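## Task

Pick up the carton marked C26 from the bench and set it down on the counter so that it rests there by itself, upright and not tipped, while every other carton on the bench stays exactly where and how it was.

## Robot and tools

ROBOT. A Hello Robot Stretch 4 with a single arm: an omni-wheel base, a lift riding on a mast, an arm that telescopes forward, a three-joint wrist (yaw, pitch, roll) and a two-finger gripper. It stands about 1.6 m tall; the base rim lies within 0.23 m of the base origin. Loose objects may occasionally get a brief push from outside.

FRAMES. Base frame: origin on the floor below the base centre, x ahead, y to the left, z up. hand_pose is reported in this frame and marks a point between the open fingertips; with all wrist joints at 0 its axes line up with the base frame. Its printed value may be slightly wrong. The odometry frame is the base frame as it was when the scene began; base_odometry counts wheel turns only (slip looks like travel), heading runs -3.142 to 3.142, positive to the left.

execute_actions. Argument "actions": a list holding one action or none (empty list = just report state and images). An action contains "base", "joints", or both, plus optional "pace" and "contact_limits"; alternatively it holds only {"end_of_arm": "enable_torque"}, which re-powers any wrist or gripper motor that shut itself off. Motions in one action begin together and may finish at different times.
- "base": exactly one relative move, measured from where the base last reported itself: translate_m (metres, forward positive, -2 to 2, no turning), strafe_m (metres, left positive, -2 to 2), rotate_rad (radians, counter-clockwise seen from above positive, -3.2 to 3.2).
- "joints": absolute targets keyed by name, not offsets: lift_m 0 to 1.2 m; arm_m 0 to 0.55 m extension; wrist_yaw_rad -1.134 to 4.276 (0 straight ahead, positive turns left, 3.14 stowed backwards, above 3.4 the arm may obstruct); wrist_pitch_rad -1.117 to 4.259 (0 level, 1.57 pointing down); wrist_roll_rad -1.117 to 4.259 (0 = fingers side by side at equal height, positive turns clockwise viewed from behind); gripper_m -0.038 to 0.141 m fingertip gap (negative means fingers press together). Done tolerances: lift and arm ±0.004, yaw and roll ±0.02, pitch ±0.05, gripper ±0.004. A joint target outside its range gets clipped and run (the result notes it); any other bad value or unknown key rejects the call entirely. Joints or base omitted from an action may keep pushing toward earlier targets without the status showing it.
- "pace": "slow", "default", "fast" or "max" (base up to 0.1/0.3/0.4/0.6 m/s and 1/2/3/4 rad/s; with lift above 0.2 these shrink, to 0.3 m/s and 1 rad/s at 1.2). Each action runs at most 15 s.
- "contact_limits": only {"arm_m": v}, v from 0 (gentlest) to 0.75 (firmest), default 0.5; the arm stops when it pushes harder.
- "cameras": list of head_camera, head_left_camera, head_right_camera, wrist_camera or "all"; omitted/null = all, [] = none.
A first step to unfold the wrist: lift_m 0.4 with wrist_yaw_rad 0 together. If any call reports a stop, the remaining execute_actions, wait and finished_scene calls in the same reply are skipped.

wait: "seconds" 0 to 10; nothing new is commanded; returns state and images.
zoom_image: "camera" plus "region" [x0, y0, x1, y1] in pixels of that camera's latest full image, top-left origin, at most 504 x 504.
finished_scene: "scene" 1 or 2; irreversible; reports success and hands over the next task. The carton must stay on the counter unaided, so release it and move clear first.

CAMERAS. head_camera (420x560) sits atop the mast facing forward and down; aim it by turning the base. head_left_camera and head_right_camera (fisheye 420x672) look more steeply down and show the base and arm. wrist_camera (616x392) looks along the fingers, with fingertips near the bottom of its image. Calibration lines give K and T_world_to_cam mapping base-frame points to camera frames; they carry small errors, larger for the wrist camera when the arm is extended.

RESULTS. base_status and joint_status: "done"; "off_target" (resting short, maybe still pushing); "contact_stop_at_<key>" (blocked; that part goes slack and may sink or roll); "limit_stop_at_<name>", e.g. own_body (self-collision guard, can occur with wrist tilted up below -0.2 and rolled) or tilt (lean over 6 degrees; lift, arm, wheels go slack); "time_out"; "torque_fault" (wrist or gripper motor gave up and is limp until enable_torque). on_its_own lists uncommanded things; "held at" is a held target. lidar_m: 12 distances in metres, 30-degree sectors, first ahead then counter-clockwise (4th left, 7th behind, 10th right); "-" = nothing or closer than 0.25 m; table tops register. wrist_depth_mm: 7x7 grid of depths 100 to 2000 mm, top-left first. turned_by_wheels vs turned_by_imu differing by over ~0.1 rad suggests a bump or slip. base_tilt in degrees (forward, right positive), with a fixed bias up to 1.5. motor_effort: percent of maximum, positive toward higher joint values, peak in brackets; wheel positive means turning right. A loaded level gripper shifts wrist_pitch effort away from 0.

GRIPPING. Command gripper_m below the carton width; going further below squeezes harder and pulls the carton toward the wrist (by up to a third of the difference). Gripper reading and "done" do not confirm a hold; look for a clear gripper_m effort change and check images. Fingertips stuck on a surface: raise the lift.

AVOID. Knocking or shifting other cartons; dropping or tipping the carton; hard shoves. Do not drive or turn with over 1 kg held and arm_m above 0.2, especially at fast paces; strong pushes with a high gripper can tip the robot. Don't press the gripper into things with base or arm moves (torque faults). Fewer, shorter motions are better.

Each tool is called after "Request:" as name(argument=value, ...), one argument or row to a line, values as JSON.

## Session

Request:
execute_actions(
  actions=[],
)

Scene clock: 0.00 s.
base_odometry: x=+0.000 y=+0.000 heading=+0.000 (m, m, rad; odometry frame)
turned_by_wheels: +0.000 (rad since the last result)
turned_by_imu: +0.000 (rad since the last result)
base_tilt: forward=+0.0 right=+0.4 (deg)
lidar_m: 0.80 0.74 0.75 0.95 1.96 1.78 2.19 0.64 0.66 0.83 2.36 2.23
base_status: not commanded
joint_positions: lift_m=+0.278 arm_m=+0.001 wrist_yaw_rad=+3.090 wrist_pitch_rad=-0.015 wrist_roll_rad=-0.007 gripper_m=+0.057
joint_status: not commanded
motor_effort: lift_m=+21 arm_m=+0 wrist_yaw_rad=+0 wrist_pitch_rad=-5 wrist_roll_rad=-1 gripper_m=-7 wheel_0=+0 wheel_1=+0 wheel_2=+0 (%)
hand_pose: x=-0.1116 y=+0.1022 z=+0.4604 quat_wxyz=(+0.026, +0.007, -0.004, +1.000) (m; base frame)
wrist_depth_mm: - 136 - - - 1808 1661 / - 135 - - - 1756 1661 / 106 138 256 - - 1863 1618 / 131 145 - - - 1808 1661 / 1229 - - - - 1808 1661 / 699 750 196 1397 200 1464 1397 / 668 723 1078 107 1025 991 1008
pictures: head_camera, head_left_camera, head_right_camera, wrist_camera
camera_calibration (this result's frames):
wrist_camera: T_world_to_cam=[[0.080242, 0.996771, -0.00293414, -0.0973346], [0.0161303, -0.00424175, -0.999861, 0.512067], [-0.996645, 0.0801835, -0.0164186, 0.112912], [0, 0, 0, 1]] pos_world=[0.112084, 0.0901386, 0.513564]
Images, in order (width x height): head_camera 420x560, head_left_camera 420x672, head_right_camera 420x672, wrist_camera 616x392.

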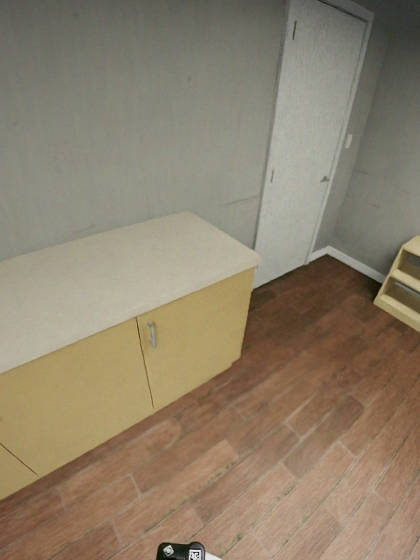

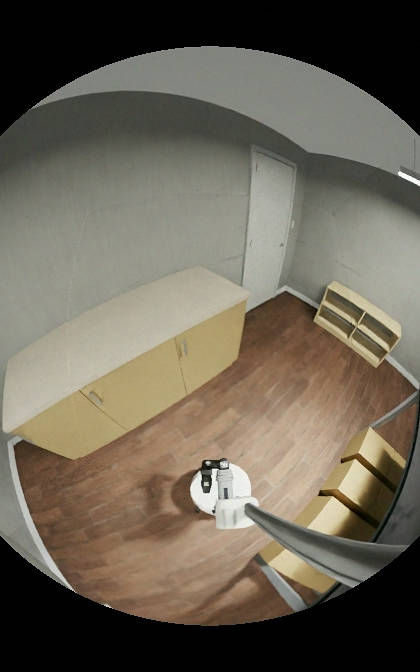

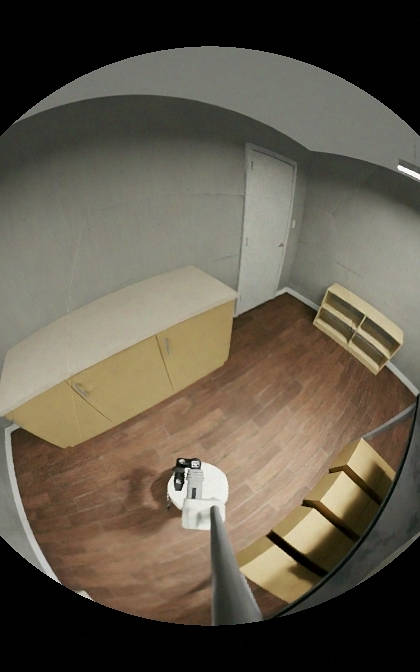

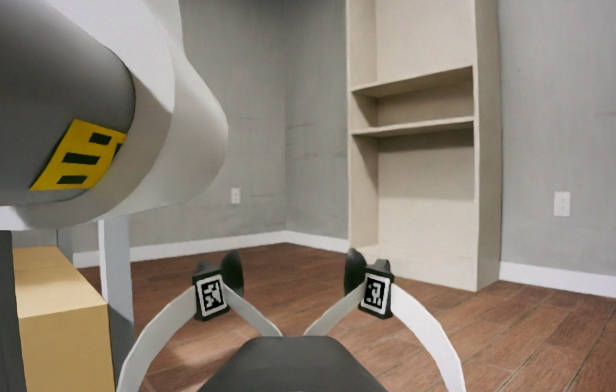

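Request:
execute_actions(
  actions=[
    {"base":{"rotate_rad":-2.3},"joints":{"lift_m":1.05,"wrist_yaw_rad":0,"gripper_m":0.141},"pace":"fast"},
  ],
)

Scene clock: 8.83 s.
base_odometry: x=+0.000 y=+0.000 heading=-2.300 (m, m, rad; odometry frame)
turned_by_wheels: -2.300 (rad since the last result)
turned_by_imu: -2.351 (rad since the last result)
base_tilt: forward=+0.0 right=+0.5 (deg)
lidar_m: 0.63 0.71 1.18 2.35 0.91 0.74 0.74 0.86 1.96 1.78 1.89 0.65
base_status: done
joint_positions: lift_m=+1.050 arm_m=+0.001 wrist_yaw_rad=+0.000 wrist_pitch_rad=-0.015 wrist_roll_rad=-0.007 gripper_m=+0.141
joint_status: all done
motor_effort: lift_m=+24(28) arm_m=+0(0) wrist_yaw_rad=-3(5) wrist_pitch_rad=-5(5) wrist_roll_rad=-1(0) gripper_m=+2(4) wheel_0=+2(9) wheel_1=+0(10) wheel_2=+0(9) (%)
hand_pose: x=+0.4605 y=-0.0873 z=+1.2322 quat_wxyz=(+1.000, -0.003, -0.007, +0.000) (m; base frame)
wrist_depth_mm: - - - - - 1921 1863 / - - - - - 1983 1863 / - - - - - - 1921 / - - - - - - 1863 / 1255 1308 - - - - 1921 / 1008 878 904 931 891 - 1921 / 741 723 778 107 778 - 1921
pictures: head_camera, head_left_camera, head_right_camera, wrist_camera
camera_calibration (this result's frames):
wrist_camera: T_world_to_cam=[[-0.0283931, -0.999593, -0.00293339, -0.0763859], [-0.0163349, 0.00339816, -0.999861, 1.28934], [0.999463, -0.0283412, -0.0164247, -0.217741], [0, 0, 0, 1]] pos_world=[0.236517, -0.0869072, 1.28536]
Images, in order (width x height): head_camera 420x560, head_left_camera 420x672, head_right_camera 420x672, wrist_camera 616x392.

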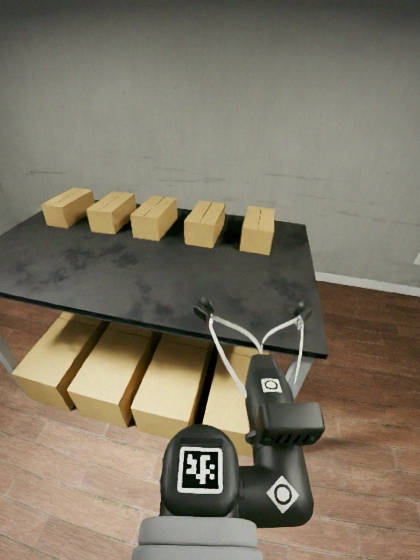

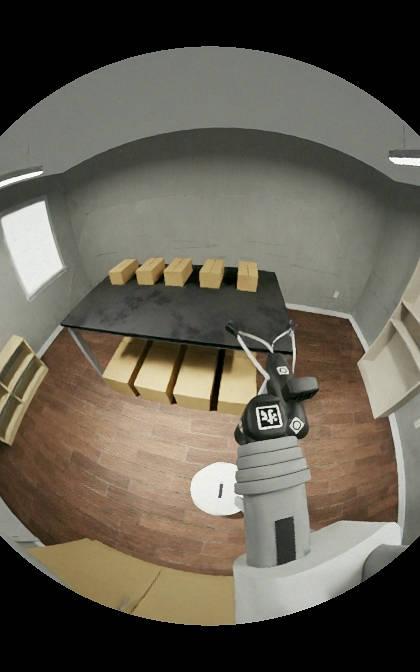

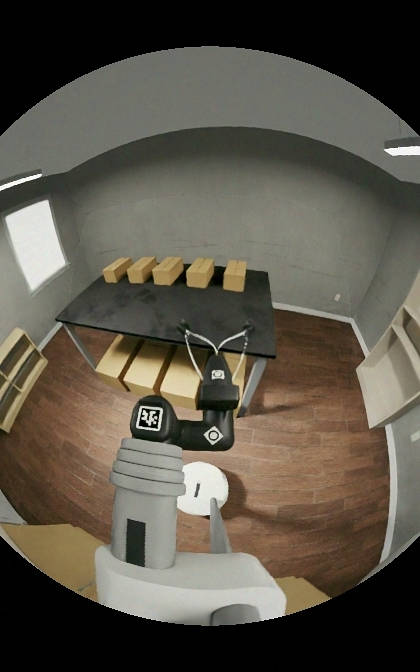

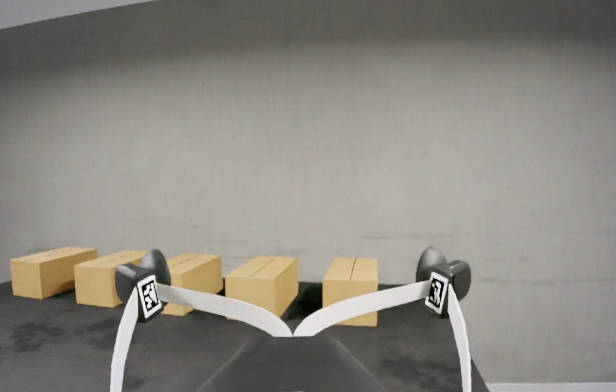

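Request:
execute_actions(
  actions=[
    {"base":{"rotate_rad":1.33},"pace":"fast"},
  ],
  cameras=[],
)

Request:
execute_actions(
  actions=[
    {"base":{"translate_m":-0.62},"pace":"fast"},
  ],
)

Scene clock: 24.50 s.
base_odometry: x=+0.000 y=+0.000 heading=-0.971 (m, m, rad; odometry frame)
turned_by_wheels: +1.329 (rad since the last result)
turned_by_imu: +1.357 (rad since the last result)
base_tilt: forward=-0.1 right=+0.4 (deg)
lidar_m: 2.34 1.13 0.77 0.73 0.76 1.04 1.97 1.80 0.68 0.63 0.68 0.90
base_status: done
joint_positions: lift_m=+1.050 arm_m=+0.001 wrist_yaw_rad=+0.000 wrist_pitch_rad=-0.015 wrist_roll_rad=-0.007 gripper_m=+0.141
joint_status: not commanded
motor_effort: lift_m=+21(24) arm_m=+0(1) wrist_yaw_rad=-2(1) wrist_pitch_rad=-5(5) wrist_roll_rad=+0(0) gripper_m=+2(2) wheel_0=-4(8) wheel_1=-4(8) wheel_2=-3(8) (%)
hand_pose: x=+0.4605 y=-0.0874 z=+1.2324 quat_wxyz=(+1.000, -0.003, -0.007, +0.000) (m; base frame)
wrist_depth_mm: - - - - - - - / - - - - - - - / - - - - - - - / - - - - - - - / - - - - - - - / - - - - - 1025 991 / - - - 107 - - 759
pictures: none
No camera images: the call's "cameras" was empty. Leave "cameras" out to get every camera's image.

Scene clock: 27.77 s.
base_odometry: x=-0.350 y=+0.512 heading=-0.971 (m, m, rad; odometry frame)
turned_by_wheels: +0.000 (rad since the last result)
turned_by_imu: +0.002 (rad since the last result)
base_tilt: forward=+0.0 right=+0.4 (deg)
lidar_m: 2.98 1.08 0.75 0.70 0.72 1.43 1.35 1.24 1.49 2.40 0.75 0.92
base_status: done
joint_positions: lift_m=+1.050 arm_m=+0.001 wrist_yaw_rad=+0.000 wrist_pitch_rad=-0.015 wrist_roll_rad=-0.007 gripper_m=+0.141
joint_status: not commanded
motor_effort: lift_m=+21(21) arm_m=+0(0) wrist_yaw_rad=-1(3) wrist_pitch_rad=-4(5) wrist_roll_rad=-2(2) gripper_m=+0(2) wheel_0=-2(8) wheel_1=-2(9) wheel_2=-1(12) (%)
hand_pose: x=+0.4605 y=-0.0874 z=+1.2324 quat_wxyz=(+1.000, -0.003, -0.007, +0.000) (m; base frame)
wrist_depth_mm: - - - - - - - / - - - - - - - / - - - - - - - / - - - - - - - / - - - - - - 1464 / - - - - - 1098 991 / - - - 107 - - 778
pictures: head_camera, head_left_camera, head_right_camera, wrist_camera
camera_calibration (this result's frames):
wrist_camera: T_world_to_cam=[[-0.028575, -0.999587, -0.0029333, -0.0763541], [-0.0163393, 0.00340119, -0.999861, 1.28952], [0.999458, -0.0285231, -0.0164297, -0.217734], [0, 0, 0, 1]] pos_world=[0.236504, -0.0869189, 1.28554]
Images, in order (width x height): head_camera 420x560, head_left_camera 420x672, head_right_camera 420x672, wrist_camera 616x392.

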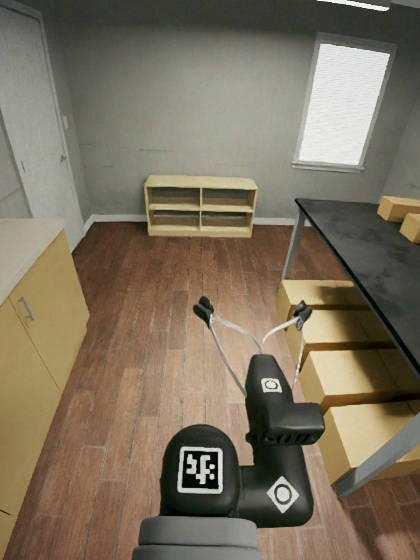

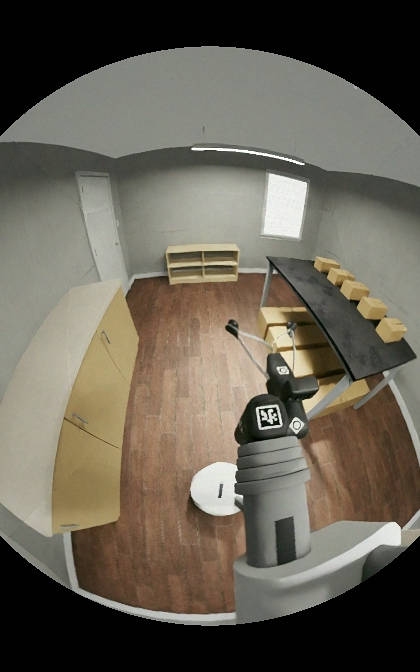

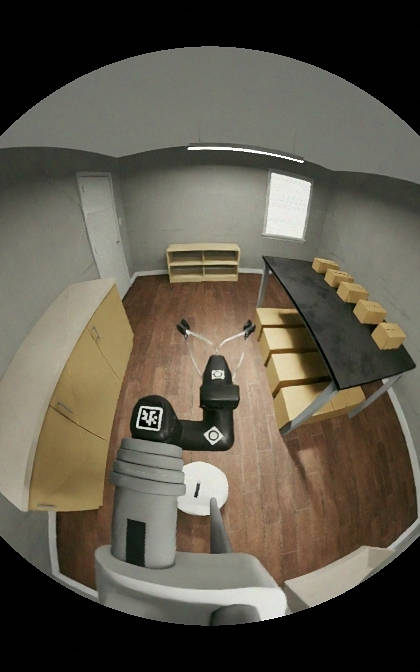

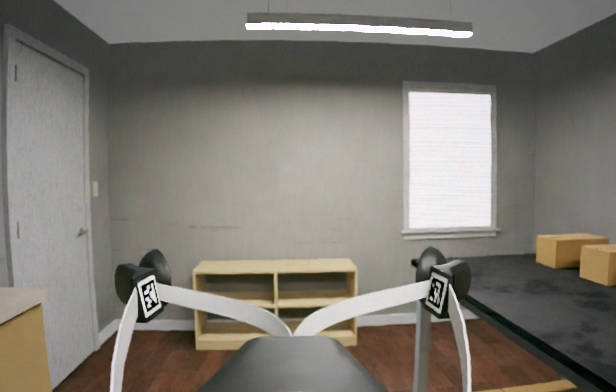

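Request:
execute_actions(
  actions=[
    {"base":{"strafe_m":-1.92},"pace":"fast"},
  ],
  cameras=["head_camera","head_left_camera"],
)

Scene clock: 43.37 s.
base_odometry: x=-1.935 y=-0.572 heading=-0.971 (m, m, rad; odometry frame)
turned_by_wheels: +0.000 (rad since the last result)
turned_by_imu: -0.005 (rad since the last result)
base_tilt: forward=-0.1 right=+0.5 (deg)
lidar_m: 1.55 0.53 0.62 2.62 1.45 1.08 1.25 0.77 0.50 0.48 0.50 0.66
base_status: done
joint_positions: lift_m=+1.050 arm_m=+0.001 wrist_yaw_rad=+0.000 wrist_pitch_rad=-0.015 wrist_roll_rad=-0.007 gripper_m=+0.141
joint_status: not commanded
motor_effort: lift_m=+21(22) arm_m=-1(0) wrist_yaw_rad=-2(3) wrist_pitch_rad=-5(4) wrist_roll_rad=+0(1) gripper_m=-1(1) wheel_0=-1(10) wheel_1=-2(14) wheel_2=+0(0) (%)
hand_pose: x=+0.4605 y=-0.0874 z=+1.2324 quat_wxyz=(+1.000, -0.003, -0.007, +0.000) (m; base frame)
wrist_depth_mm: 1863 - - - 1255 707 525 / - - - - 1308 707 530 / - - - - 1281 723 521 / - - - - 1308 732 525 / - 1366 - - 1308 691 525 / 891 866 - - 1060 647 539 / 741 - - 107 1281 715 530
pictures: head_camera, head_left_camera
Images, in order (width x height): head_camera 420x560, head_left_camera 420x672.

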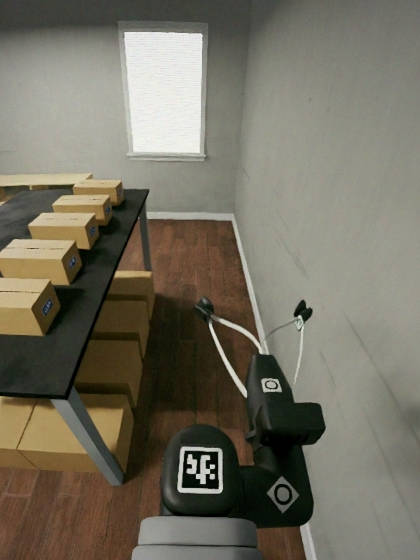

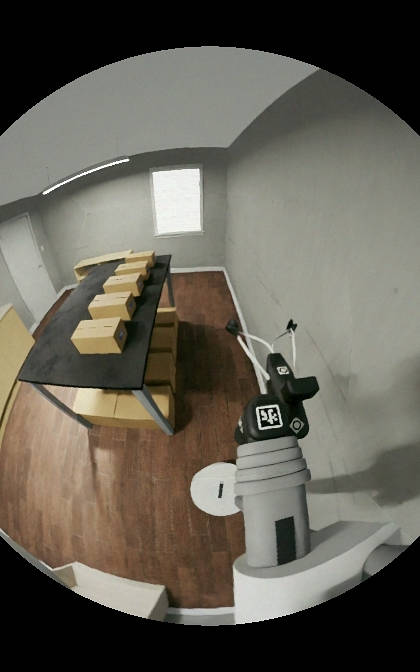

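Request:
execute_actions(
  actions=[
    {"base":{"strafe_m":-0.09},"joints":{"wrist_yaw_rad":1.1,"wrist_pitch_rad":0.3,"lift_m":1.1},"pace":"fast"},
  ],
  cameras=[],
)

Request:
execute_actions(
  actions=[
    {"base":{"translate_m":0.65},"pace":"fast"},
  ],
  cameras=["head_camera","wrist_camera"],
)

Scene clock: 50.03 s.
base_odometry: x=-2.009 y=-0.623 heading=-0.971 (m, m, rad; odometry frame)
turned_by_wheels: +0.000 (rad since the last result)
turned_by_imu: -0.001 (rad since the last result)
base_tilt: forward=+0.1 right=+0.5 (deg)
lidar_m: 1.35 0.60 0.62 2.72 1.44 1.12 1.26 0.61 0.42 0.38 0.41 0.53
base_status: done
joint_positions: lift_m=+1.100 arm_m=+0.001 wrist_yaw_rad=+1.100 wrist_pitch_rad=+0.302 wrist_roll_rad=-0.007 gripper_m=+0.141
joint_status: all done
motor_effort: lift_m=+24(24) arm_m=+0(0) wrist_yaw_rad=-1(4) wrist_pitch_rad=-3(2) wrist_roll_rad=+0(1) gripper_m=-2(1) wheel_0=+0(10) wheel_1=-2(12) wheel_2=+0(1) (%)
hand_pose: x=+0.3749 y=+0.2058 z=+1.1923 quat_wxyz=(+0.843, -0.081, +0.126, +0.517) (m; base frame)
wrist_depth_mm: - - - - - - - / - - - - - - - / - - - - - 1921 - / - - 1118 842 891 991 1118 / - - 842 750 778 866 - / - 1808 691 627 691 1537 1576 / 1661 1661 1430 107 1397 1308 1397
pictures: none
No camera images: the call's "cameras" was empty. Leave "cameras" out to get every camera's image.

Scene clock: 53.50 s.
base_odometry: x=-1.642 y=-1.159 heading=-0.971 (m, m, rad; odometry frame)
turned_by_wheels: +0.000 (rad since the last result)
turned_by_imu: -0.004 (rad since the last result)
base_tilt: forward=+0.0 right=+0.4 (deg)
lidar_m: 1.21 0.64 0.46 0.43 0.43 1.71 1.83 0.58 0.39 0.35 0.37 0.50
base_status: done
joint_positions: lift_m=+1.100 arm_m=+0.001 wrist_yaw_rad=+1.100 wrist_pitch_rad=+0.302 wrist_roll_rad=-0.007 gripper_m=+0.141
joint_status: not commanded
motor_effort: lift_m=+23(23) arm_m=+0(0) wrist_yaw_rad=+1(1) wrist_pitch_rad=-3(4) wrist_roll_rad=-2(0) gripper_m=-1(1) wheel_0=+2(9) wheel_1=+3(6) wheel_2=-1(11) (%)
hand_pose: x=+0.3749 y=+0.2058 z=+1.1923 quat_wxyz=(+0.843, -0.081, +0.126, +0.517) (m; base frame)
wrist_depth_mm: - - - - - - - / - - - - - - - / - - - - - - - / 1118 1118 878 854 917 976 - / 778 569 759 741 809 904 - / 609 564 569 634 707 1863 - / 512 504 544 107 1366 1537 1661
pictures: head_camera, wrist_camera
camera_calibration (this result's frames):
wrist_camera: T_world_to_cam=[[0.878041, -0.478545, 0.00612699, -0.243734], [-0.151219, -0.289559, -0.945139, 1.29261], [0.454066, 0.828945, -0.32661, 0.273302], [0, 0, 0, 1]] pos_world=[0.285378, 0.0310968, 1.31245]
Images, in order (width x height): head_camera 420x560, wrist_camera 616x392.

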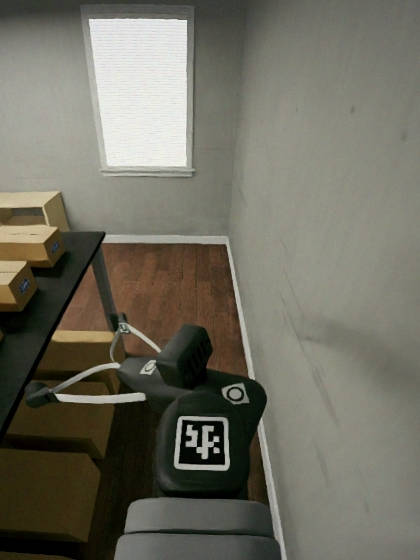

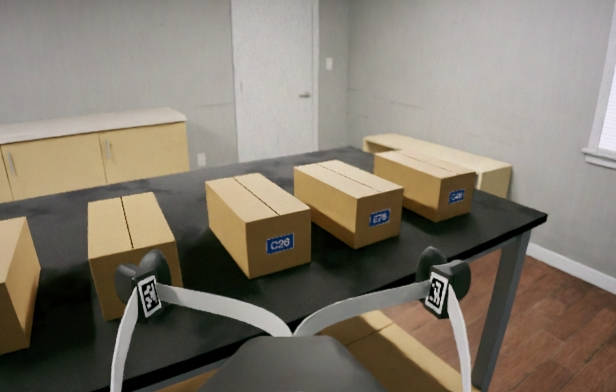

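Request:
zoom_image(
  camera="wrist_camera",
  region=[200,140,500,290],
)

Region (200, 140, 500, 290) of wrist_camera's 616x392 image, scaled by 1.680.

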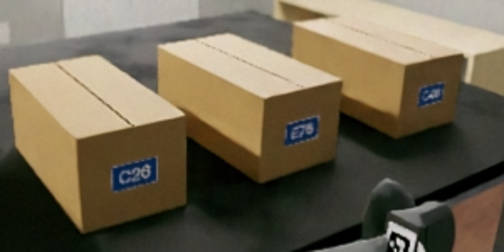

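Request:
execute_actions(
  actions=[
    {"base":{"translate_m":0.47},"joints":{"wrist_yaw_rad":0,"wrist_pitch_rad":0},"pace":"fast"},
  ],
  cameras=[],
)

Request:
execute_actions(
  actions=[
    {"base":{"rotate_rad":1.54},"pace":"fast"},
  ],
  cameras=["head_camera"],
)

Scene clock: 71.53 s.
base_odometry: x=-1.377 y=-1.547 heading=-0.971 (m, m, rad; odometry frame)
turned_by_wheels: +0.000 (rad since the last result)
turned_by_imu: -0.003 (rad since the last result)
base_tilt: forward=+0.0 right=+0.4 (deg)
lidar_m: 1.13 0.72 0.49 0.45 0.46 0.61 1.74 0.53 0.37 0.34 0.34 0.45
base_status: done
joint_positions: lift_m=+1.100 arm_m=+0.001 wrist_yaw_rad=+0.000 wrist_pitch_rad=+0.003 wrist_roll_rad=-0.007 gripper_m=+0.141
joint_status: all done
motor_effort: lift_m=+23(24) arm_m=+0(1) wrist_yaw_rad=-2(9) wrist_pitch_rad=-6(9) wrist_roll_rad=-1(1) gripper_m=+0(1) wheel_0=+2(7) wheel_1=+3(11) wheel_2=-1(11) (%)
hand_pose: x=+0.4605 y=-0.0874 z=+1.2772 quat_wxyz=(+1.000, -0.003, +0.001, +0.000) (m; base frame)
wrist_depth_mm: 1921 - - - 778 442 330 / 1983 - - - 798 449 336 / - - - - 809 452 340 / - - - - 820 455 342 / - - - - 820 430 342 / - - - - 661 402 338 / - - - 107 809 449 334
pictures: none
No camera images: the call's "cameras" was empty. Leave "cameras" out to get every camera's image.

Scene clock: 74.00 s.
base_odometry: x=-1.377 y=-1.547 heading=+0.568 (m, m, rad; odometry frame)
turned_by_wheels: +1.539 (rad since the last result)
turned_by_imu: +1.572 (rad since the last result)
base_tilt: forward=+0.0 right=+0.4 (deg)
lidar_m: 0.45 0.46 0.60 1.93 0.51 0.36 0.33 0.35 0.46 1.06 0.72 0.49
base_status: done
joint_positions: lift_m=+1.100 arm_m=+0.001 wrist_yaw_rad=+0.000 wrist_pitch_rad=+0.003 wrist_roll_rad=-0.007 gripper_m=+0.141
joint_status: not commanded
motor_effort: lift_m=+23(23) arm_m=+0(1) wrist_yaw_rad=+0(0) wrist_pitch_rad=-6(6) wrist_roll_rad=-1(1) gripper_m=+0(1) wheel_0=-4(9) wheel_1=-4(9) wheel_2=-3(7) (%)
hand_pose: x=+0.4605 y=-0.0874 z=+1.2773 quat_wxyz=(+1.000, -0.003, +0.001, +0.000) (m; base frame)
wrist_depth_mm: - - - - - - - / - - - - - - - / - - - - - - - / - - - - - - - / - - - - - - - / - 946 976 1160 976 1025 - / 809 591 842 107 609 661 585
pictures: head_camera
Images, in order (width x height): head_camera 420x560.

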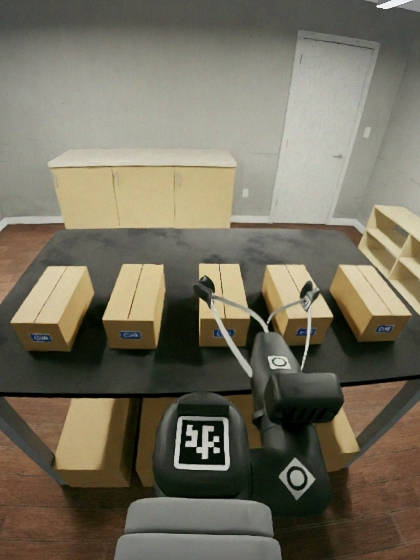

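Request:
execute_actions(
  actions=[
    {"base":{"translate_m":-0.05},"pace":"fast"},
  ],
  cameras=[],
)

Request:
execute_actions(
  actions=[
    {"base":{"strafe_m":0.03},"joints":{"lift_m":0.84},"pace":"fast"},
  ],
  cameras=["head_camera","wrist_camera"],
)

Scene clock: 79.87 s.
base_odometry: x=-1.419 y=-1.574 heading=+0.568 (m, m, rad; odometry frame)
turned_by_wheels: +0.000 (rad since the last result)
turned_by_imu: -0.001 (rad since the last result)
base_tilt: forward=-0.1 right=+0.4 (deg)
lidar_m: 0.49 0.51 0.68 1.68 0.45 0.31 0.27 0.29 0.39 0.91 0.82 0.56
base_status: done
joint_positions: lift_m=+1.100 arm_m=+0.001 wrist_yaw_rad=+0.000 wrist_pitch_rad=+0.003 wrist_roll_rad=-0.007 gripper_m=+0.141
joint_status: not commanded
motor_effort: lift_m=+23(23) arm_m=+0(0) wrist_yaw_rad=+1(4) wrist_pitch_rad=-6(6) wrist_roll_rad=-1(1) gripper_m=+0(1) wheel_0=-3(8) wheel_1=-3(7) wheel_2=+1(9) (%)
hand_pose: x=+0.4605 y=-0.0874 z=+1.2773 quat_wxyz=(+1.000, -0.003, +0.001, +0.000) (m; base frame)
wrist_depth_mm: - - - - - - - / - - - - - - - / - - - - - - - / - - - - - - - / - - - - - - - / 1098 946 991 1138 699 1025 - / 809 597 798 107 615 661 597
pictures: none
No camera images: the call's "cameras" was empty. Leave "cameras" out to get every camera's image.

Scene clock: 81.60 s.
base_odometry: x=-1.435 y=-1.549 heading=+0.568 (m, m, rad; odometry frame)
turned_by_wheels: +0.000 (rad since the last result)
turned_by_imu: -0.001 (rad since the last result)
base_tilt: forward=+0.0 right=+0.4 (deg)
lidar_m: 0.49 0.52 0.68 1.70 0.47 0.30 0.28 0.30 0.38 0.92 0.78 0.54
base_status: done
joint_positions: lift_m=+0.840 arm_m=+0.001 wrist_yaw_rad=+0.000 wrist_pitch_rad=+0.002 wrist_roll_rad=-0.007 gripper_m=+0.141
joint_status: all done
motor_effort: lift_m=+17(24) arm_m=-1(1) wrist_yaw_rad=-2(1) wrist_pitch_rad=-6(6) wrist_roll_rad=+0(1) gripper_m=-2(2) wheel_0=+0(11) wheel_1=-1(7) wheel_2=+0(2) (%)
hand_pose: x=+0.4605 y=-0.0874 z=+1.0178 quat_wxyz=(+1.000, -0.003, +0.001, +0.000) (m; base frame)
wrist_depth_mm: - - - - - - - / - - - - - - - / - - - - - - - / - - - 640 - 683 627 / 407 415 647 439 585 459 569 / 410 364 377 439 370 392 413 / 312 301 324 107 322 320 327
pictures: head_camera, wrist_camera
camera_calibration (this result's frames):
wrist_camera: T_world_to_cam=[[-0.0286269, -0.999587, -0.00243819, -0.0774643], [-0.0335877, 0.00339972, -0.99943, 1.08242], [0.999026, -0.0285287, -0.0336712, -0.203548], [0, 0, 0, 1]] pos_world=[0.237488, -0.0869192, 1.07476]
Images, in order (width x height): head_camera 420x560, wrist_camera 616x392.

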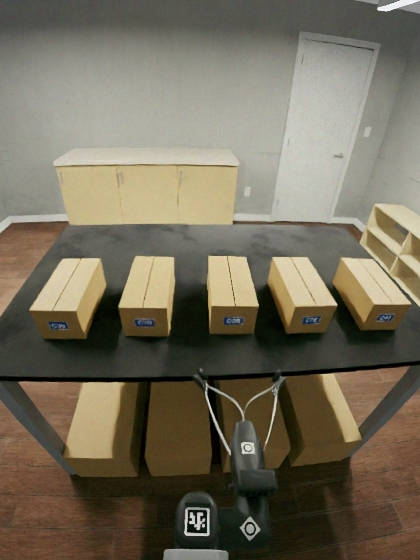

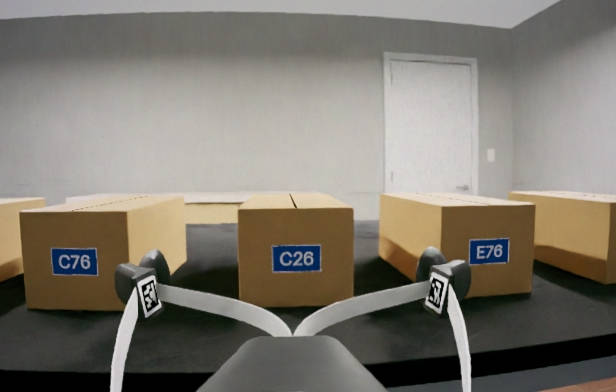

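Request:
execute_actions(
  actions=[
    {"joints":{"arm_m":0.2},"contact_limits":{"arm_m":0.2}},
  ],
  cameras=["head_camera","wrist_camera"],
)

Scene clock: 88.43 s.
base_odometry: x=-1.435 y=-1.549 heading=+0.568 (m, m, rad; odometry frame)
turned_by_wheels: +0.000 (rad since the last result)
turned_by_imu: -0.001 (rad since the last result)
base_tilt: forward=-0.1 right=+0.4 (deg)
lidar_m: 0.51 0.51 0.65 1.68 0.46 0.31 0.28 0.29 0.41 0.91 0.79 0.56
base_status: not commanded
joint_positions: lift_m=+0.840 arm_m=+0.199 wrist_yaw_rad=+0.000 wrist_pitch_rad=+0.002 wrist_roll_rad=-0.007 gripper_m=+0.141
joint_status: all done
motor_effort: lift_m=+17(17) arm_m=+7(9) wrist_yaw_rad=-1(2) wrist_pitch_rad=-5(6) wrist_roll_rad=-1(1) gripper_m=-1(1) wheel_0=+0(0) wheel_1=-1(1) wheel_2=+0(0) (%)
contact_limits: arm_m 0.2
hand_pose: x=+0.6581 y=-0.0874 z=+1.0178 quat_wxyz=(+1.000, -0.003, +0.001, +0.000) (m; base frame)
wrist_depth_mm: - - - - - - - / - - - - - - - / - - - - - - - / - - - - - - - / 285 377 239 241 247 309 254 / 281 340 239 241 247 290 257 / 282 300 242 107 283 293 -
pictures: head_camera, wrist_camera
camera_calibration (this result's frames):
wrist_camera: T_world_to_cam=[[-0.0286228, -0.999587, -0.00244434, -0.0718037], [-0.0333728, 0.00339959, -0.999437, 1.08899], [0.999033, -0.0285251, -0.0334563, -0.401148], [0, 0, 0, 1]] pos_world=[0.435047, -0.086919, 1.07478]
Images, in order (width x height): head_camera 420x560, wrist_camera 616x392.

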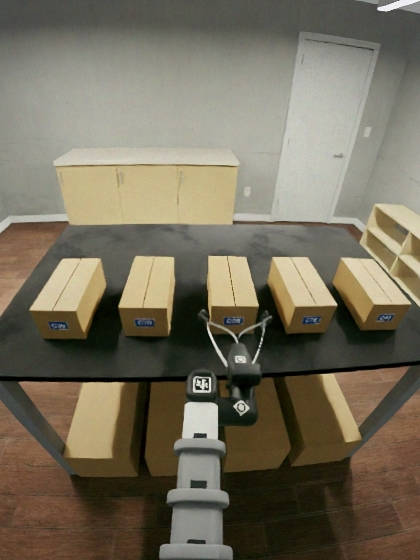

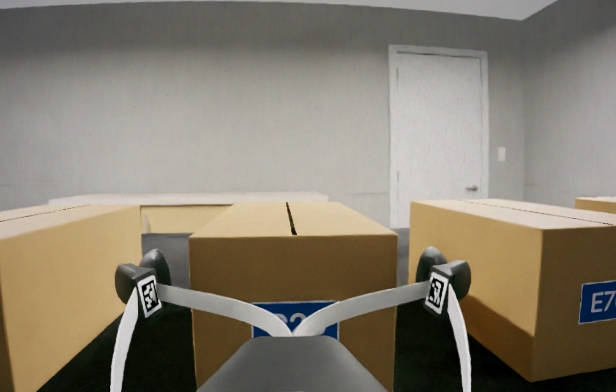

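Request:
execute_actions(
  actions=[
    {"joints":{"arm_m":0.245},"contact_limits":{"arm_m":0.2}},
  ],
  cameras=["wrist_camera"],
)

Request:
execute_actions(
  actions=[
    {"joints":{"gripper_m":0.05}},
  ],
  cameras=["wrist_camera"],
)

Request:
execute_actions(
  actions=[
    {"joints":{"lift_m":0.89},"pace":"slow"},
  ],
  cameras=["head_camera","wrist_camera"],
)

Scene clock: 94.60 s.
base_odometry: x=-1.435 y=-1.549 heading=+0.568 (m, m, rad; odometry frame)
turned_by_wheels: +0.000 (rad since the last result)
turned_by_imu: -0.001 (rad since the last result)
base_tilt: forward=+0.0 right=+0.4 (deg)
lidar_m: 0.49 0.51 0.67 1.70 0.44 0.31 0.28 0.30 0.42 0.91 0.80 0.56
base_status: not commanded
joint_positions: lift_m=+0.840 arm_m=+0.244 wrist_yaw_rad=+0.000 wrist_pitch_rad=+0.002 wrist_roll_rad=-0.007 gripper_m=+0.141
joint_status: all done
motor_effort: lift_m=+17(17) arm_m=+7(9) wrist_yaw_rad=-1(2) wrist_pitch_rad=-5(5) wrist_roll_rad=-2(2) gripper_m=-1(0) wheel_0=+0(0) wheel_1=-1(1) wheel_2=+0(0) (%)
contact_limits: arm_m 0.2
hand_pose: x=+0.7031 y=-0.0874 z=+1.0178 quat_wxyz=(+1.000, -0.003, +0.001, +0.000) (m; base frame)
wrist_depth_mm: - - - - - - - / - - - - - - - / - - - - - - - / - - - - - - - / 287 382 196 199 218 304 243 / 283 208 195 198 202 286 241 / 285 298 197 107 205 291 -
pictures: wrist_camera
camera_calibration (this result's frames):
wrist_camera: T_world_to_cam=[[-0.0286443, -0.999587, -0.00244422, -0.0705074], [-0.0333726, 0.00340018, -0.999437, 1.09049], [0.999032, -0.0285466, -0.0334562, -0.446088], [0, 0, 0, 1]] pos_world=[0.480029, -0.0869204, 1.07478]
Images, in order (width x height): wrist_camera 616x392.

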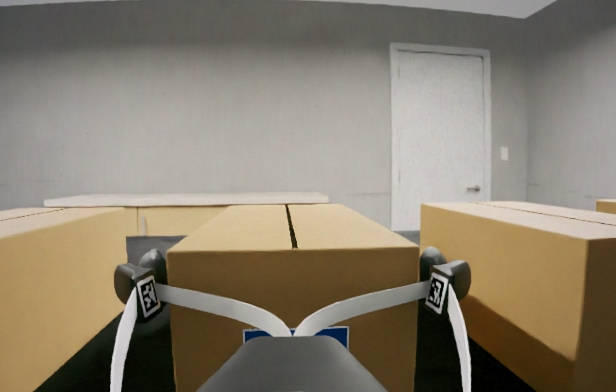

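Scene clock: 96.53 s.
base_odometry: x=-1.435 y=-1.549 heading=+0.568 (m, m, rad; odometry frame)
turned_by_wheels: +0.000 (rad since the last result)
turned_by_imu: +0.000 (rad since the last result)
base_tilt: forward=+0.0 right=+0.4 (deg)
lidar_m: 0.50 0.50 0.67 1.70 0.46 0.30 0.28 0.30 0.39 0.90 0.79 0.55
base_status: not commanded
joint_positions: lift_m=+0.840 arm_m=+0.244 wrist_yaw_rad=+0.000 wrist_pitch_rad=+0.002 wrist_roll_rad=-0.007 gripper_m=+0.051
joint_status: all done
motor_effort: lift_m=+17(17) arm_m=+7(7) wrist_yaw_rad=+0(0) wrist_pitch_rad=-5(5) wrist_roll_rad=-1(2) gripper_m=-32(32) wheel_0=+0(0) wheel_1=-1(1) wheel_2=+0(0) (%)
hand_pose: x=+0.7031 y=-0.0874 z=+1.0178 quat_wxyz=(+1.000, -0.003, +0.001, +0.000) (m; base frame)
wrist_depth_mm: - - - - - - - / - - - - - - - / - - - - - - - / - - - - - - - / 286 407 186 187 185 322 242 / 266 170 172 174 176 177 241 / 141 294 172 106 179 293 -
pictures: wrist_camera
camera_calibration (this result's frames):
wrist_camera: T_world_to_cam=[[-0.0286442, -0.999587, -0.00244412, -0.0705073], [-0.0333728, 0.00340008, -0.999437, 1.09049], [0.999032, -0.0285465, -0.0334564, -0.446096], [0, 0, 0, 1]] pos_world=[0.480038, -0.0869204, 1.07478]
Images, in order (width x height): wrist_camera 616x392.

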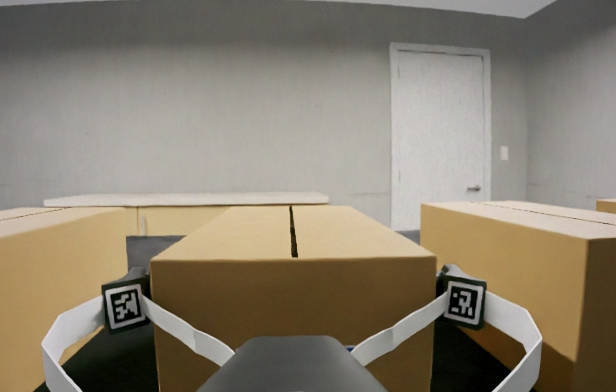

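Scene clock: 97.83 s.
base_odometry: x=-1.435 y=-1.549 heading=+0.568 (m, m, rad; odometry frame)
turned_by_wheels: +0.000 (rad since the last result)
turned_by_imu: +0.000 (rad since the last result)
base_tilt: forward=+0.0 right=+0.4 (deg)
lidar_m: 0.49 0.50 0.67 1.69 0.45 0.31 0.28 0.29 0.40 0.89 0.78 0.55
base_status: not commanded
joint_positions: lift_m=+0.890 arm_m=+0.244 wrist_yaw_rad=+0.000 wrist_pitch_rad=+0.003 wrist_roll_rad=-0.007 gripper_m=+0.051
joint_status: all done
motor_effort: lift_m=+25(22) arm_m=+8(8) wrist_yaw_rad=-3(2) wrist_pitch_rad=-7(7) wrist_roll_rad=+1(1) gripper_m=-33(33) wheel_0=+0(0) wheel_1=-1(1) wheel_2=+0(0) (%)
hand_pose: x=+0.7031 y=-0.0874 z=+1.0670 quat_wxyz=(+1.000, -0.003, +0.002, +0.000) (m; base frame)
wrist_depth_mm: - - - - - - - / - - - - - - - / - - - - - - - / - - - - - - - / 407 842 185 185 182 402 - / 267 170 172 174 176 176 250 / 141 366 172 107 178 319 -
pictures: head_camera, wrist_camera
camera_calibration (this result's frames):
wrist_camera: T_world_to_cam=[[-0.0286461, -0.999587, -0.00242236, -0.070409], [-0.0341306, 0.00340005, -0.999412, 1.14014], [0.999007, -0.0285465, -0.0342139, -0.443626], [0, 0, 0, 1]] pos_world=[0.480082, -0.0869204, 1.12412]
Images, in order (width x height): head_camera 420x560, wrist_camera 616x392.

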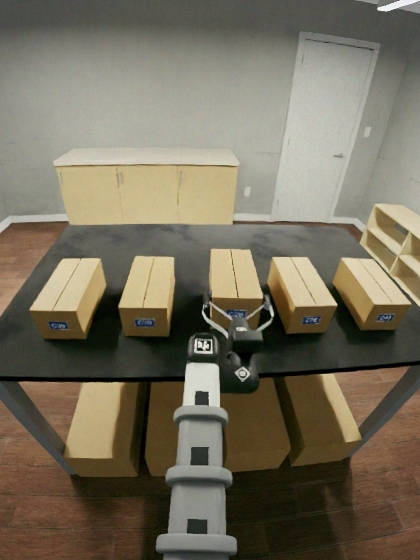

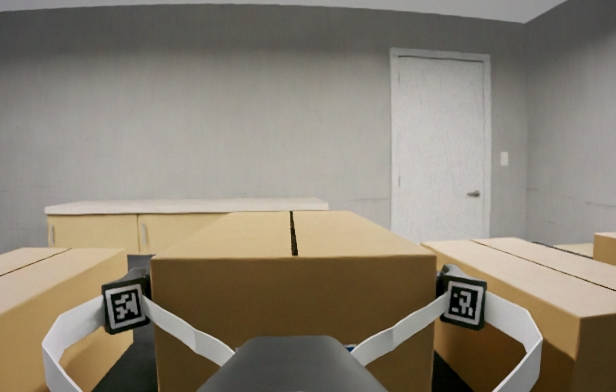

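Request:
execute_actions(
  actions=[
    {"joints":{"lift_m":1.06}},
  ],
  cameras=[],
)

Request:
execute_actions(
  actions=[
    {"joints":{"arm_m":0.002},"base":{"translate_m":0.07}},
  ],
  cameras=[],
)

Request:
execute_actions(
  actions=[
    {"base":{"strafe_m":1.12},"pace":"fast"},
  ],
  cameras=["head_camera","head_left_camera","wrist_camera"],
)

Scene clock: 107.37 s.
base_odometry: x=-1.435 y=-1.549 heading=+0.568 (m, m, rad; odometry frame)
turned_by_wheels: +0.000 (rad since the last result)
turned_by_imu: -0.001 (rad since the last result)
base_tilt: forward=+0.0 right=+0.4 (deg)
lidar_m: 0.49 0.52 0.67 1.70 0.45 0.32 0.28 0.30 0.41 0.90 0.80 0.56
base_status: not commanded
joint_positions: lift_m=+1.060 arm_m=+0.244 wrist_yaw_rad=+0.000 wrist_pitch_rad=+0.003 wrist_roll_rad=-0.007 gripper_m=+0.051
joint_status: all done
motor_effort: lift_m=+25(25) arm_m=+7(7) wrist_yaw_rad=+0(4) wrist_pitch_rad=-7(7) wrist_roll_rad=-1(1) gripper_m=-32(32) wheel_0=+0(0) wheel_1=-1(1) wheel_2=+0(0) (%)
hand_pose: x=+0.7031 y=-0.0874 z=+1.2370 quat_wxyz=(+1.000, -0.003, +0.002, +0.000) (m; base frame)
wrist_depth_mm: - - - - - - - / - - - - - - - / - - - - - - - / - - - - - - - / - - 185 185 182 - - / - 171 172 174 176 177 - / 141 707 172 107 178 723 715
pictures: none
No camera images: the call's "cameras" was empty. Leave "cameras" out to get every camera's image.

Scene clock: 109.20 s.
base_odometry: x=-1.376 y=-1.511 heading=+0.568 (m, m, rad; odometry frame)
turned_by_wheels: +0.000 (rad since the last result)
turned_by_imu: +0.000 (rad since the last result)
base_tilt: forward=+0.1 right=+0.5 (deg)
lidar_m: 0.40 0.44 0.58 2.08 0.57 0.39 0.35 0.36 0.49 1.12 0.70 0.41
base_status: done
joint_positions: lift_m=+1.060 arm_m=+0.003 wrist_yaw_rad=+0.000 wrist_pitch_rad=+0.003 wrist_roll_rad=-0.007 gripper_m=+0.051
joint_status: all done
motor_effort: lift_m=+25(24) arm_m=-7(12) wrist_yaw_rad=-2(5) wrist_pitch_rad=-9(8) wrist_roll_rad=+0(1) gripper_m=-34(31) wheel_0=+3(9) wheel_1=+2(8) wheel_2=+0(9) (%)
hand_pose: x=+0.4627 y=-0.0874 z=+1.2369 quat_wxyz=(+1.000, -0.003, +0.002, +0.000) (m; base frame)
wrist_depth_mm: - - - - - - - / - - - - - - - / - - - - - - - / - - - - - - - / - - 185 185 182 - - / 991 170 172 174 176 177 668 / 141 488 172 107 178 508 -
pictures: none
No camera images: the call's "cameras" was empty. Leave "cameras" out to get every camera's image.

Scene clock: 113.80 s.
base_odometry: x=-1.979 y=-0.567 heading=+0.569 (m, m, rad; odometry frame)
turned_by_wheels: +0.000 (rad since the last result)
turned_by_imu: -0.001 (rad since the last result)
base_tilt: forward=+0.0 right=+0.4 (deg)
lidar_m: 0.41 1.45 1.06 1.23 0.70 0.49 0.43 0.48 0.63 1.43 0.59 0.44
base_status: done
joint_positions: lift_m=+1.060 arm_m=+0.003 wrist_yaw_rad=+0.000 wrist_pitch_rad=+0.003 wrist_roll_rad=-0.007 gripper_m=+0.051
joint_status: not commanded
motor_effort: lift_m=+25(25) arm_m=-7(7) wrist_yaw_rad=-2(1) wrist_pitch_rad=-9(8) wrist_roll_rad=-1(0) gripper_m=-34(34) wheel_0=-1(12) wheel_1=+2(12) wheel_2=+0(1) (%)
hand_pose: x=+0.4627 y=-0.0874 z=+1.2369 quat_wxyz=(+1.000, -0.003, +0.002, +0.000) (m; base frame)
wrist_depth_mm: - - - - - - - / - - - - - - - / - - - - - - - / - - - - - - - / - - 186 184 183 - - / - 170 172 174 176 176 960 / 141 - 172 107 177 741 715
pictures: head_camera, head_left_camera, wrist_camera
camera_calibration (this result's frames):
wrist_camera: T_world_to_cam=[[-0.0286334, -0.999587, -0.0024107, -0.0768995], [-0.0345358, 0.00339952, -0.999398, 1.3019], [0.998993, -0.0285329, -0.0346189, -0.197171], [0, 0, 0, 1]] pos_world=[0.239733, -0.0869195, 1.2941]
Images, in order (width x height): head_camera 420x560, head_left_camera 420x672, wrist_camera 616x392.

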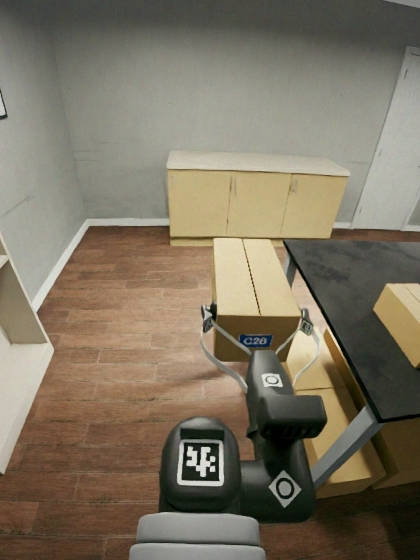

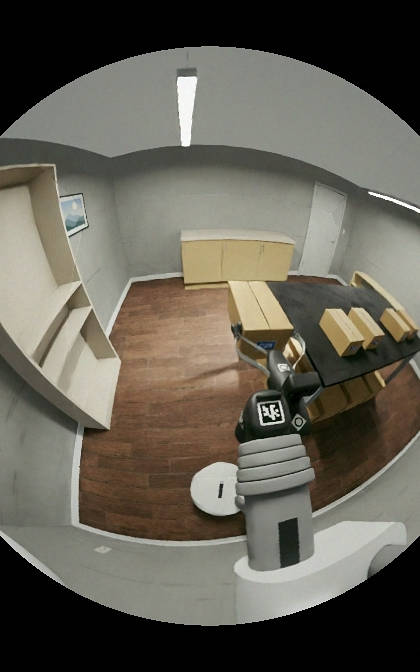

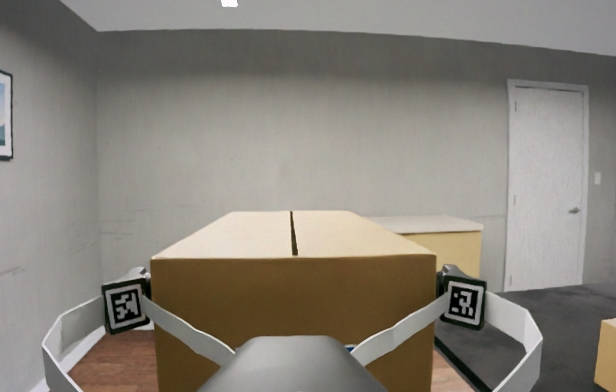

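Request:
execute_actions(
  actions=[
    {"base":{"strafe_m":0.1},"pace":"fast"},
  ],
  cameras=[],
)

Request:
execute_actions(
  actions=[
    {"base":{"translate_m":1.9},"pace":"fast"},
  ],
  cameras=["head_camera","head_right_camera"],
)

Scene clock: 119.93 s.
base_odometry: x=-2.033 y=-0.483 heading=+0.568 (m, m, rad; odometry frame)
turned_by_wheels: +0.000 (rad since the last result)
turned_by_imu: -0.001 (rad since the last result)
base_tilt: forward=-0.1 right=+0.4 (deg)
lidar_m: 0.41 1.29 0.96 1.12 0.72 0.49 0.45 0.46 0.63 1.45 0.67 0.41
base_status: done
joint_positions: lift_m=+1.060 arm_m=+0.003 wrist_yaw_rad=+0.000 wrist_pitch_rad=+0.003 wrist_roll_rad=-0.007 gripper_m=+0.051
joint_status: not commanded
motor_effort: lift_m=+24(25) arm_m=-7(8) wrist_yaw_rad=-2(3) wrist_pitch_rad=-9(8) wrist_roll_rad=+1(1) gripper_m=-34(32) wheel_0=-1(11) wheel_1=+0(11) wheel_2=+0(0) (%)
hand_pose: x=+0.4627 y=-0.0874 z=+1.2369 quat_wxyz=(+1.000, -0.003, +0.002, +0.000) (m; base frame)
wrist_depth_mm: - - - - - - - / - - - - - - - / - - - - - - - / - - - - - - - / - - 185 185 182 - - / 1921 171 172 174 176 177 976 / 141 - 172 107 177 1025 715
pictures: none
No camera images: the call's "cameras" was empty. Leave "cameras" out to get every camera's image.

Scene clock: 126.97 s.
base_odometry: x=-0.432 y=+0.541 heading=+0.569 (m, m, rad; odometry frame)
turned_by_wheels: +0.000 (rad since the last result)
turned_by_imu: -0.010 (rad since the last result)
base_tilt: forward=+0.0 right=+0.5 (deg)
lidar_m: 0.40 0.78 1.40 1.26 1.14 1.30 2.34 0.78 0.86 1.84 1.23 0.42
base_status: done
joint_positions: lift_m=+1.060 arm_m=+0.003 wrist_yaw_rad=+0.000 wrist_pitch_rad=+0.003 wrist_roll_rad=-0.007 gripper_m=+0.051
joint_status: not commanded
motor_effort: lift_m=+24(24) arm_m=-7(7) wrist_yaw_rad=-4(1) wrist_pitch_rad=-9(8) wrist_roll_rad=+0(1) gripper_m=-33(33) wheel_0=+2(9) wheel_1=+2(8) wheel_2=-2(10) (%)
hand_pose: x=+0.4627 y=-0.0874 z=+1.2369 quat_wxyz=(+1.000, -0.003, +0.002, +0.000) (m; base frame)
wrist_depth_mm: 1042 1078 1078 1160 1182 1205 1229 / 1078 1098 1098 1138 1182 1229 1229 / 1078 1118 1138 1160 1182 1205 1255 / 1098 1098 1138 1182 1182 1229 1281 / 1098 1118 185 184 182 1255 1308 / 1098 170 172 174 176 177 976 / 141 707 171 107 177 750 723
pictures: head_camera, head_right_camera
Images, in order (width x height): head_camera 420x560, head_right_camera 420x672.

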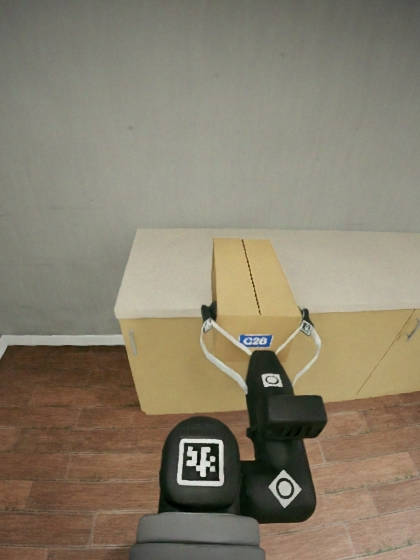

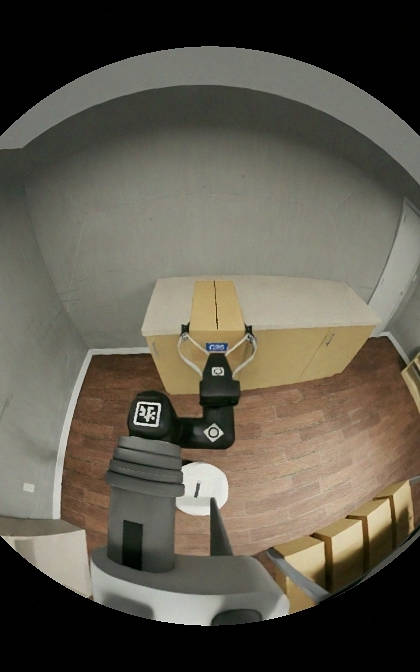

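Request:
execute_actions(
  actions=[
    {"base":{"translate_m":0.4},"joints":{"arm_m":0.16}},
  ],
  cameras=[],
)

Request:
execute_actions(
  actions=[
    {"joints":{"lift_m":0.92}},
  ],
)

Scene clock: 141.77 s.
base_odometry: x=-0.095 y=+0.756 heading=+0.569 (m, m, rad; odometry frame)
turned_by_wheels: +0.000 (rad since the last result)
turned_by_imu: -0.003 (rad since the last result)
base_tilt: forward=-0.1 right=+0.4 (deg)
lidar_m: 0.36 0.37 1.31 1.31 1.33 1.39 2.77 1.12 1.36 3.01 0.62 0.38
base_status: done
joint_positions: lift_m=+1.060 arm_m=+0.159 wrist_yaw_rad=+0.000 wrist_pitch_rad=+0.003 wrist_roll_rad=-0.007 gripper_m=+0.051
joint_status: all done
motor_effort: lift_m=+24(24) arm_m=+7(8) wrist_yaw_rad=-1(0) wrist_pitch_rad=-8(9) wrist_roll_rad=-1(1) gripper_m=-31(32) wheel_0=+4(8) wheel_1=+3(6) wheel_2=-1(12) (%)
hand_pose: x=+0.6181 y=-0.0874 z=+1.2369 quat_wxyz=(+1.000, -0.003, +0.002, +0.000) (m; base frame)
wrist_depth_mm: 559 574 585 603 627 640 654 / 559 580 591 609 627 647 661 / 564 585 603 615 634 654 668 / 574 585 609 615 634 654 668 / 580 591 185 184 182 661 683 / 580 171 172 174 176 177 691 / 141 603 172 107 178 676 699
pictures: none
No camera images: the call's "cameras" was empty. Leave "cameras" out to get every camera's image.

Scene clock: 143.43 s.
base_odometry: x=-0.095 y=+0.756 heading=+0.569 (m, m, rad; odometry frame)
turned_by_wheels: +0.000 (rad since the last result)
turned_by_imu: +0.000 (rad since the last result)
base_tilt: forward=+0.0 right=+0.5 (deg)
lidar_m: 0.37 0.38 1.32 1.32 1.35 1.40 2.78 1.12 1.34 3.02 0.59 0.42
base_status: not commanded
joint_positions: lift_m=+0.920 arm_m=+0.159 wrist_yaw_rad=+0.000 wrist_pitch_rad=+0.003 wrist_roll_rad=-0.007 gripper_m=+0.051
joint_status: all done
motor_effort: lift_m=+18(21) arm_m=+7(7) wrist_yaw_rad=-2(2) wrist_pitch_rad=-8(8) wrist_roll_rad=+0(0) gripper_m=-33(32) wheel_0=+3(4) wheel_1=+3(3) wheel_2=-1(1) (%)
hand_pose: x=+0.6181 y=-0.0874 z=+1.0975 quat_wxyz=(+1.000, -0.003, +0.002, +0.000) (m; base frame)
wrist_depth_mm: 554 574 580 597 621 640 647 / 559 574 591 609 621 647 661 / 569 585 603 609 634 647 661 / 574 585 609 621 640 661 676 / 580 591 185 185 182 668 683 / 580 171 172 174 176 177 615 / 141 445 172 107 178 469 -
pictures: head_camera, head_left_camera, head_right_camera, wrist_camera
camera_calibration (this result's frames):
wrist_camera: T_world_to_cam=[[-0.0286153, -0.999588, -0.00241088, -0.0727914], [-0.0345315, 0.00339896, -0.999398, 1.16792], [0.998994, -0.0285148, -0.0346145, -0.357259], [0, 0, 0, 1]] pos_world=[0.395147, -0.0869183, 1.15467]
Images, in order (width x height): head_camera 420x560, head_left_camera 420x672, head_right_camera 420x672, wrist_camera 616x392.

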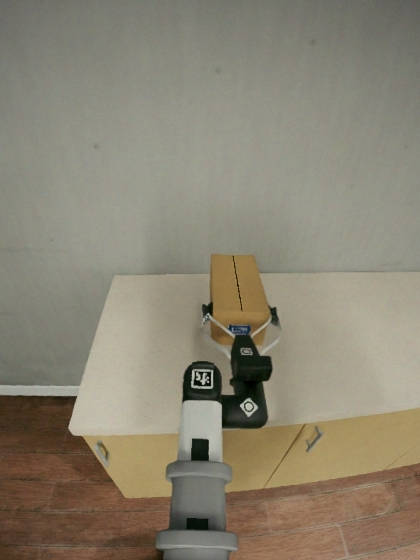

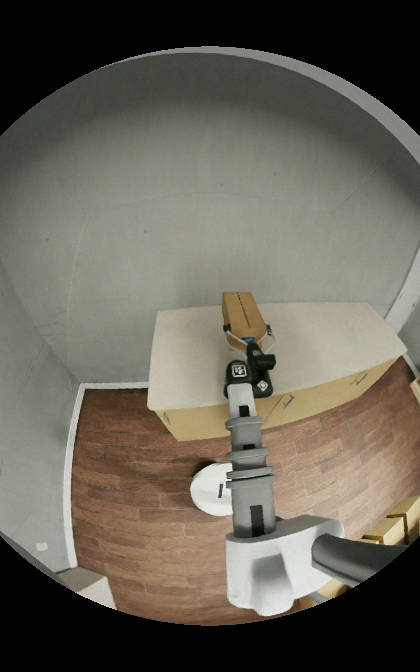

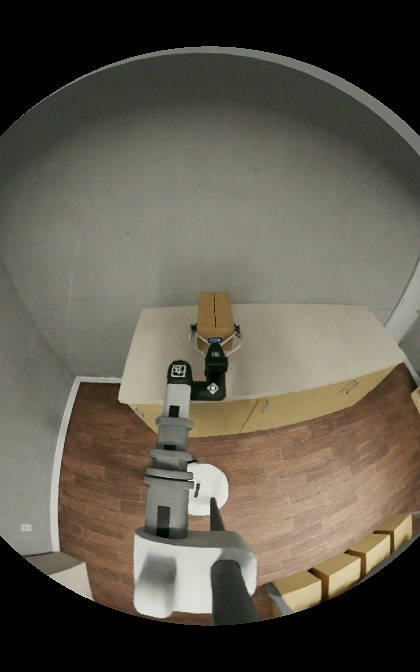

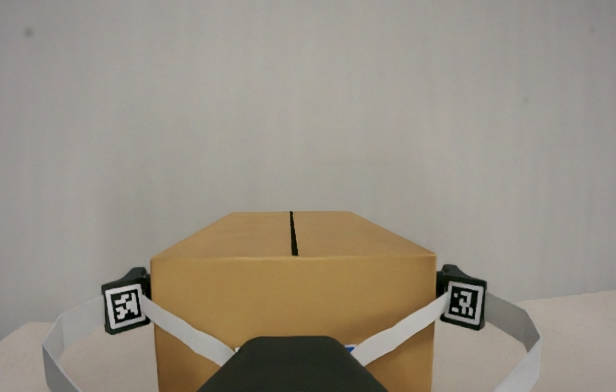

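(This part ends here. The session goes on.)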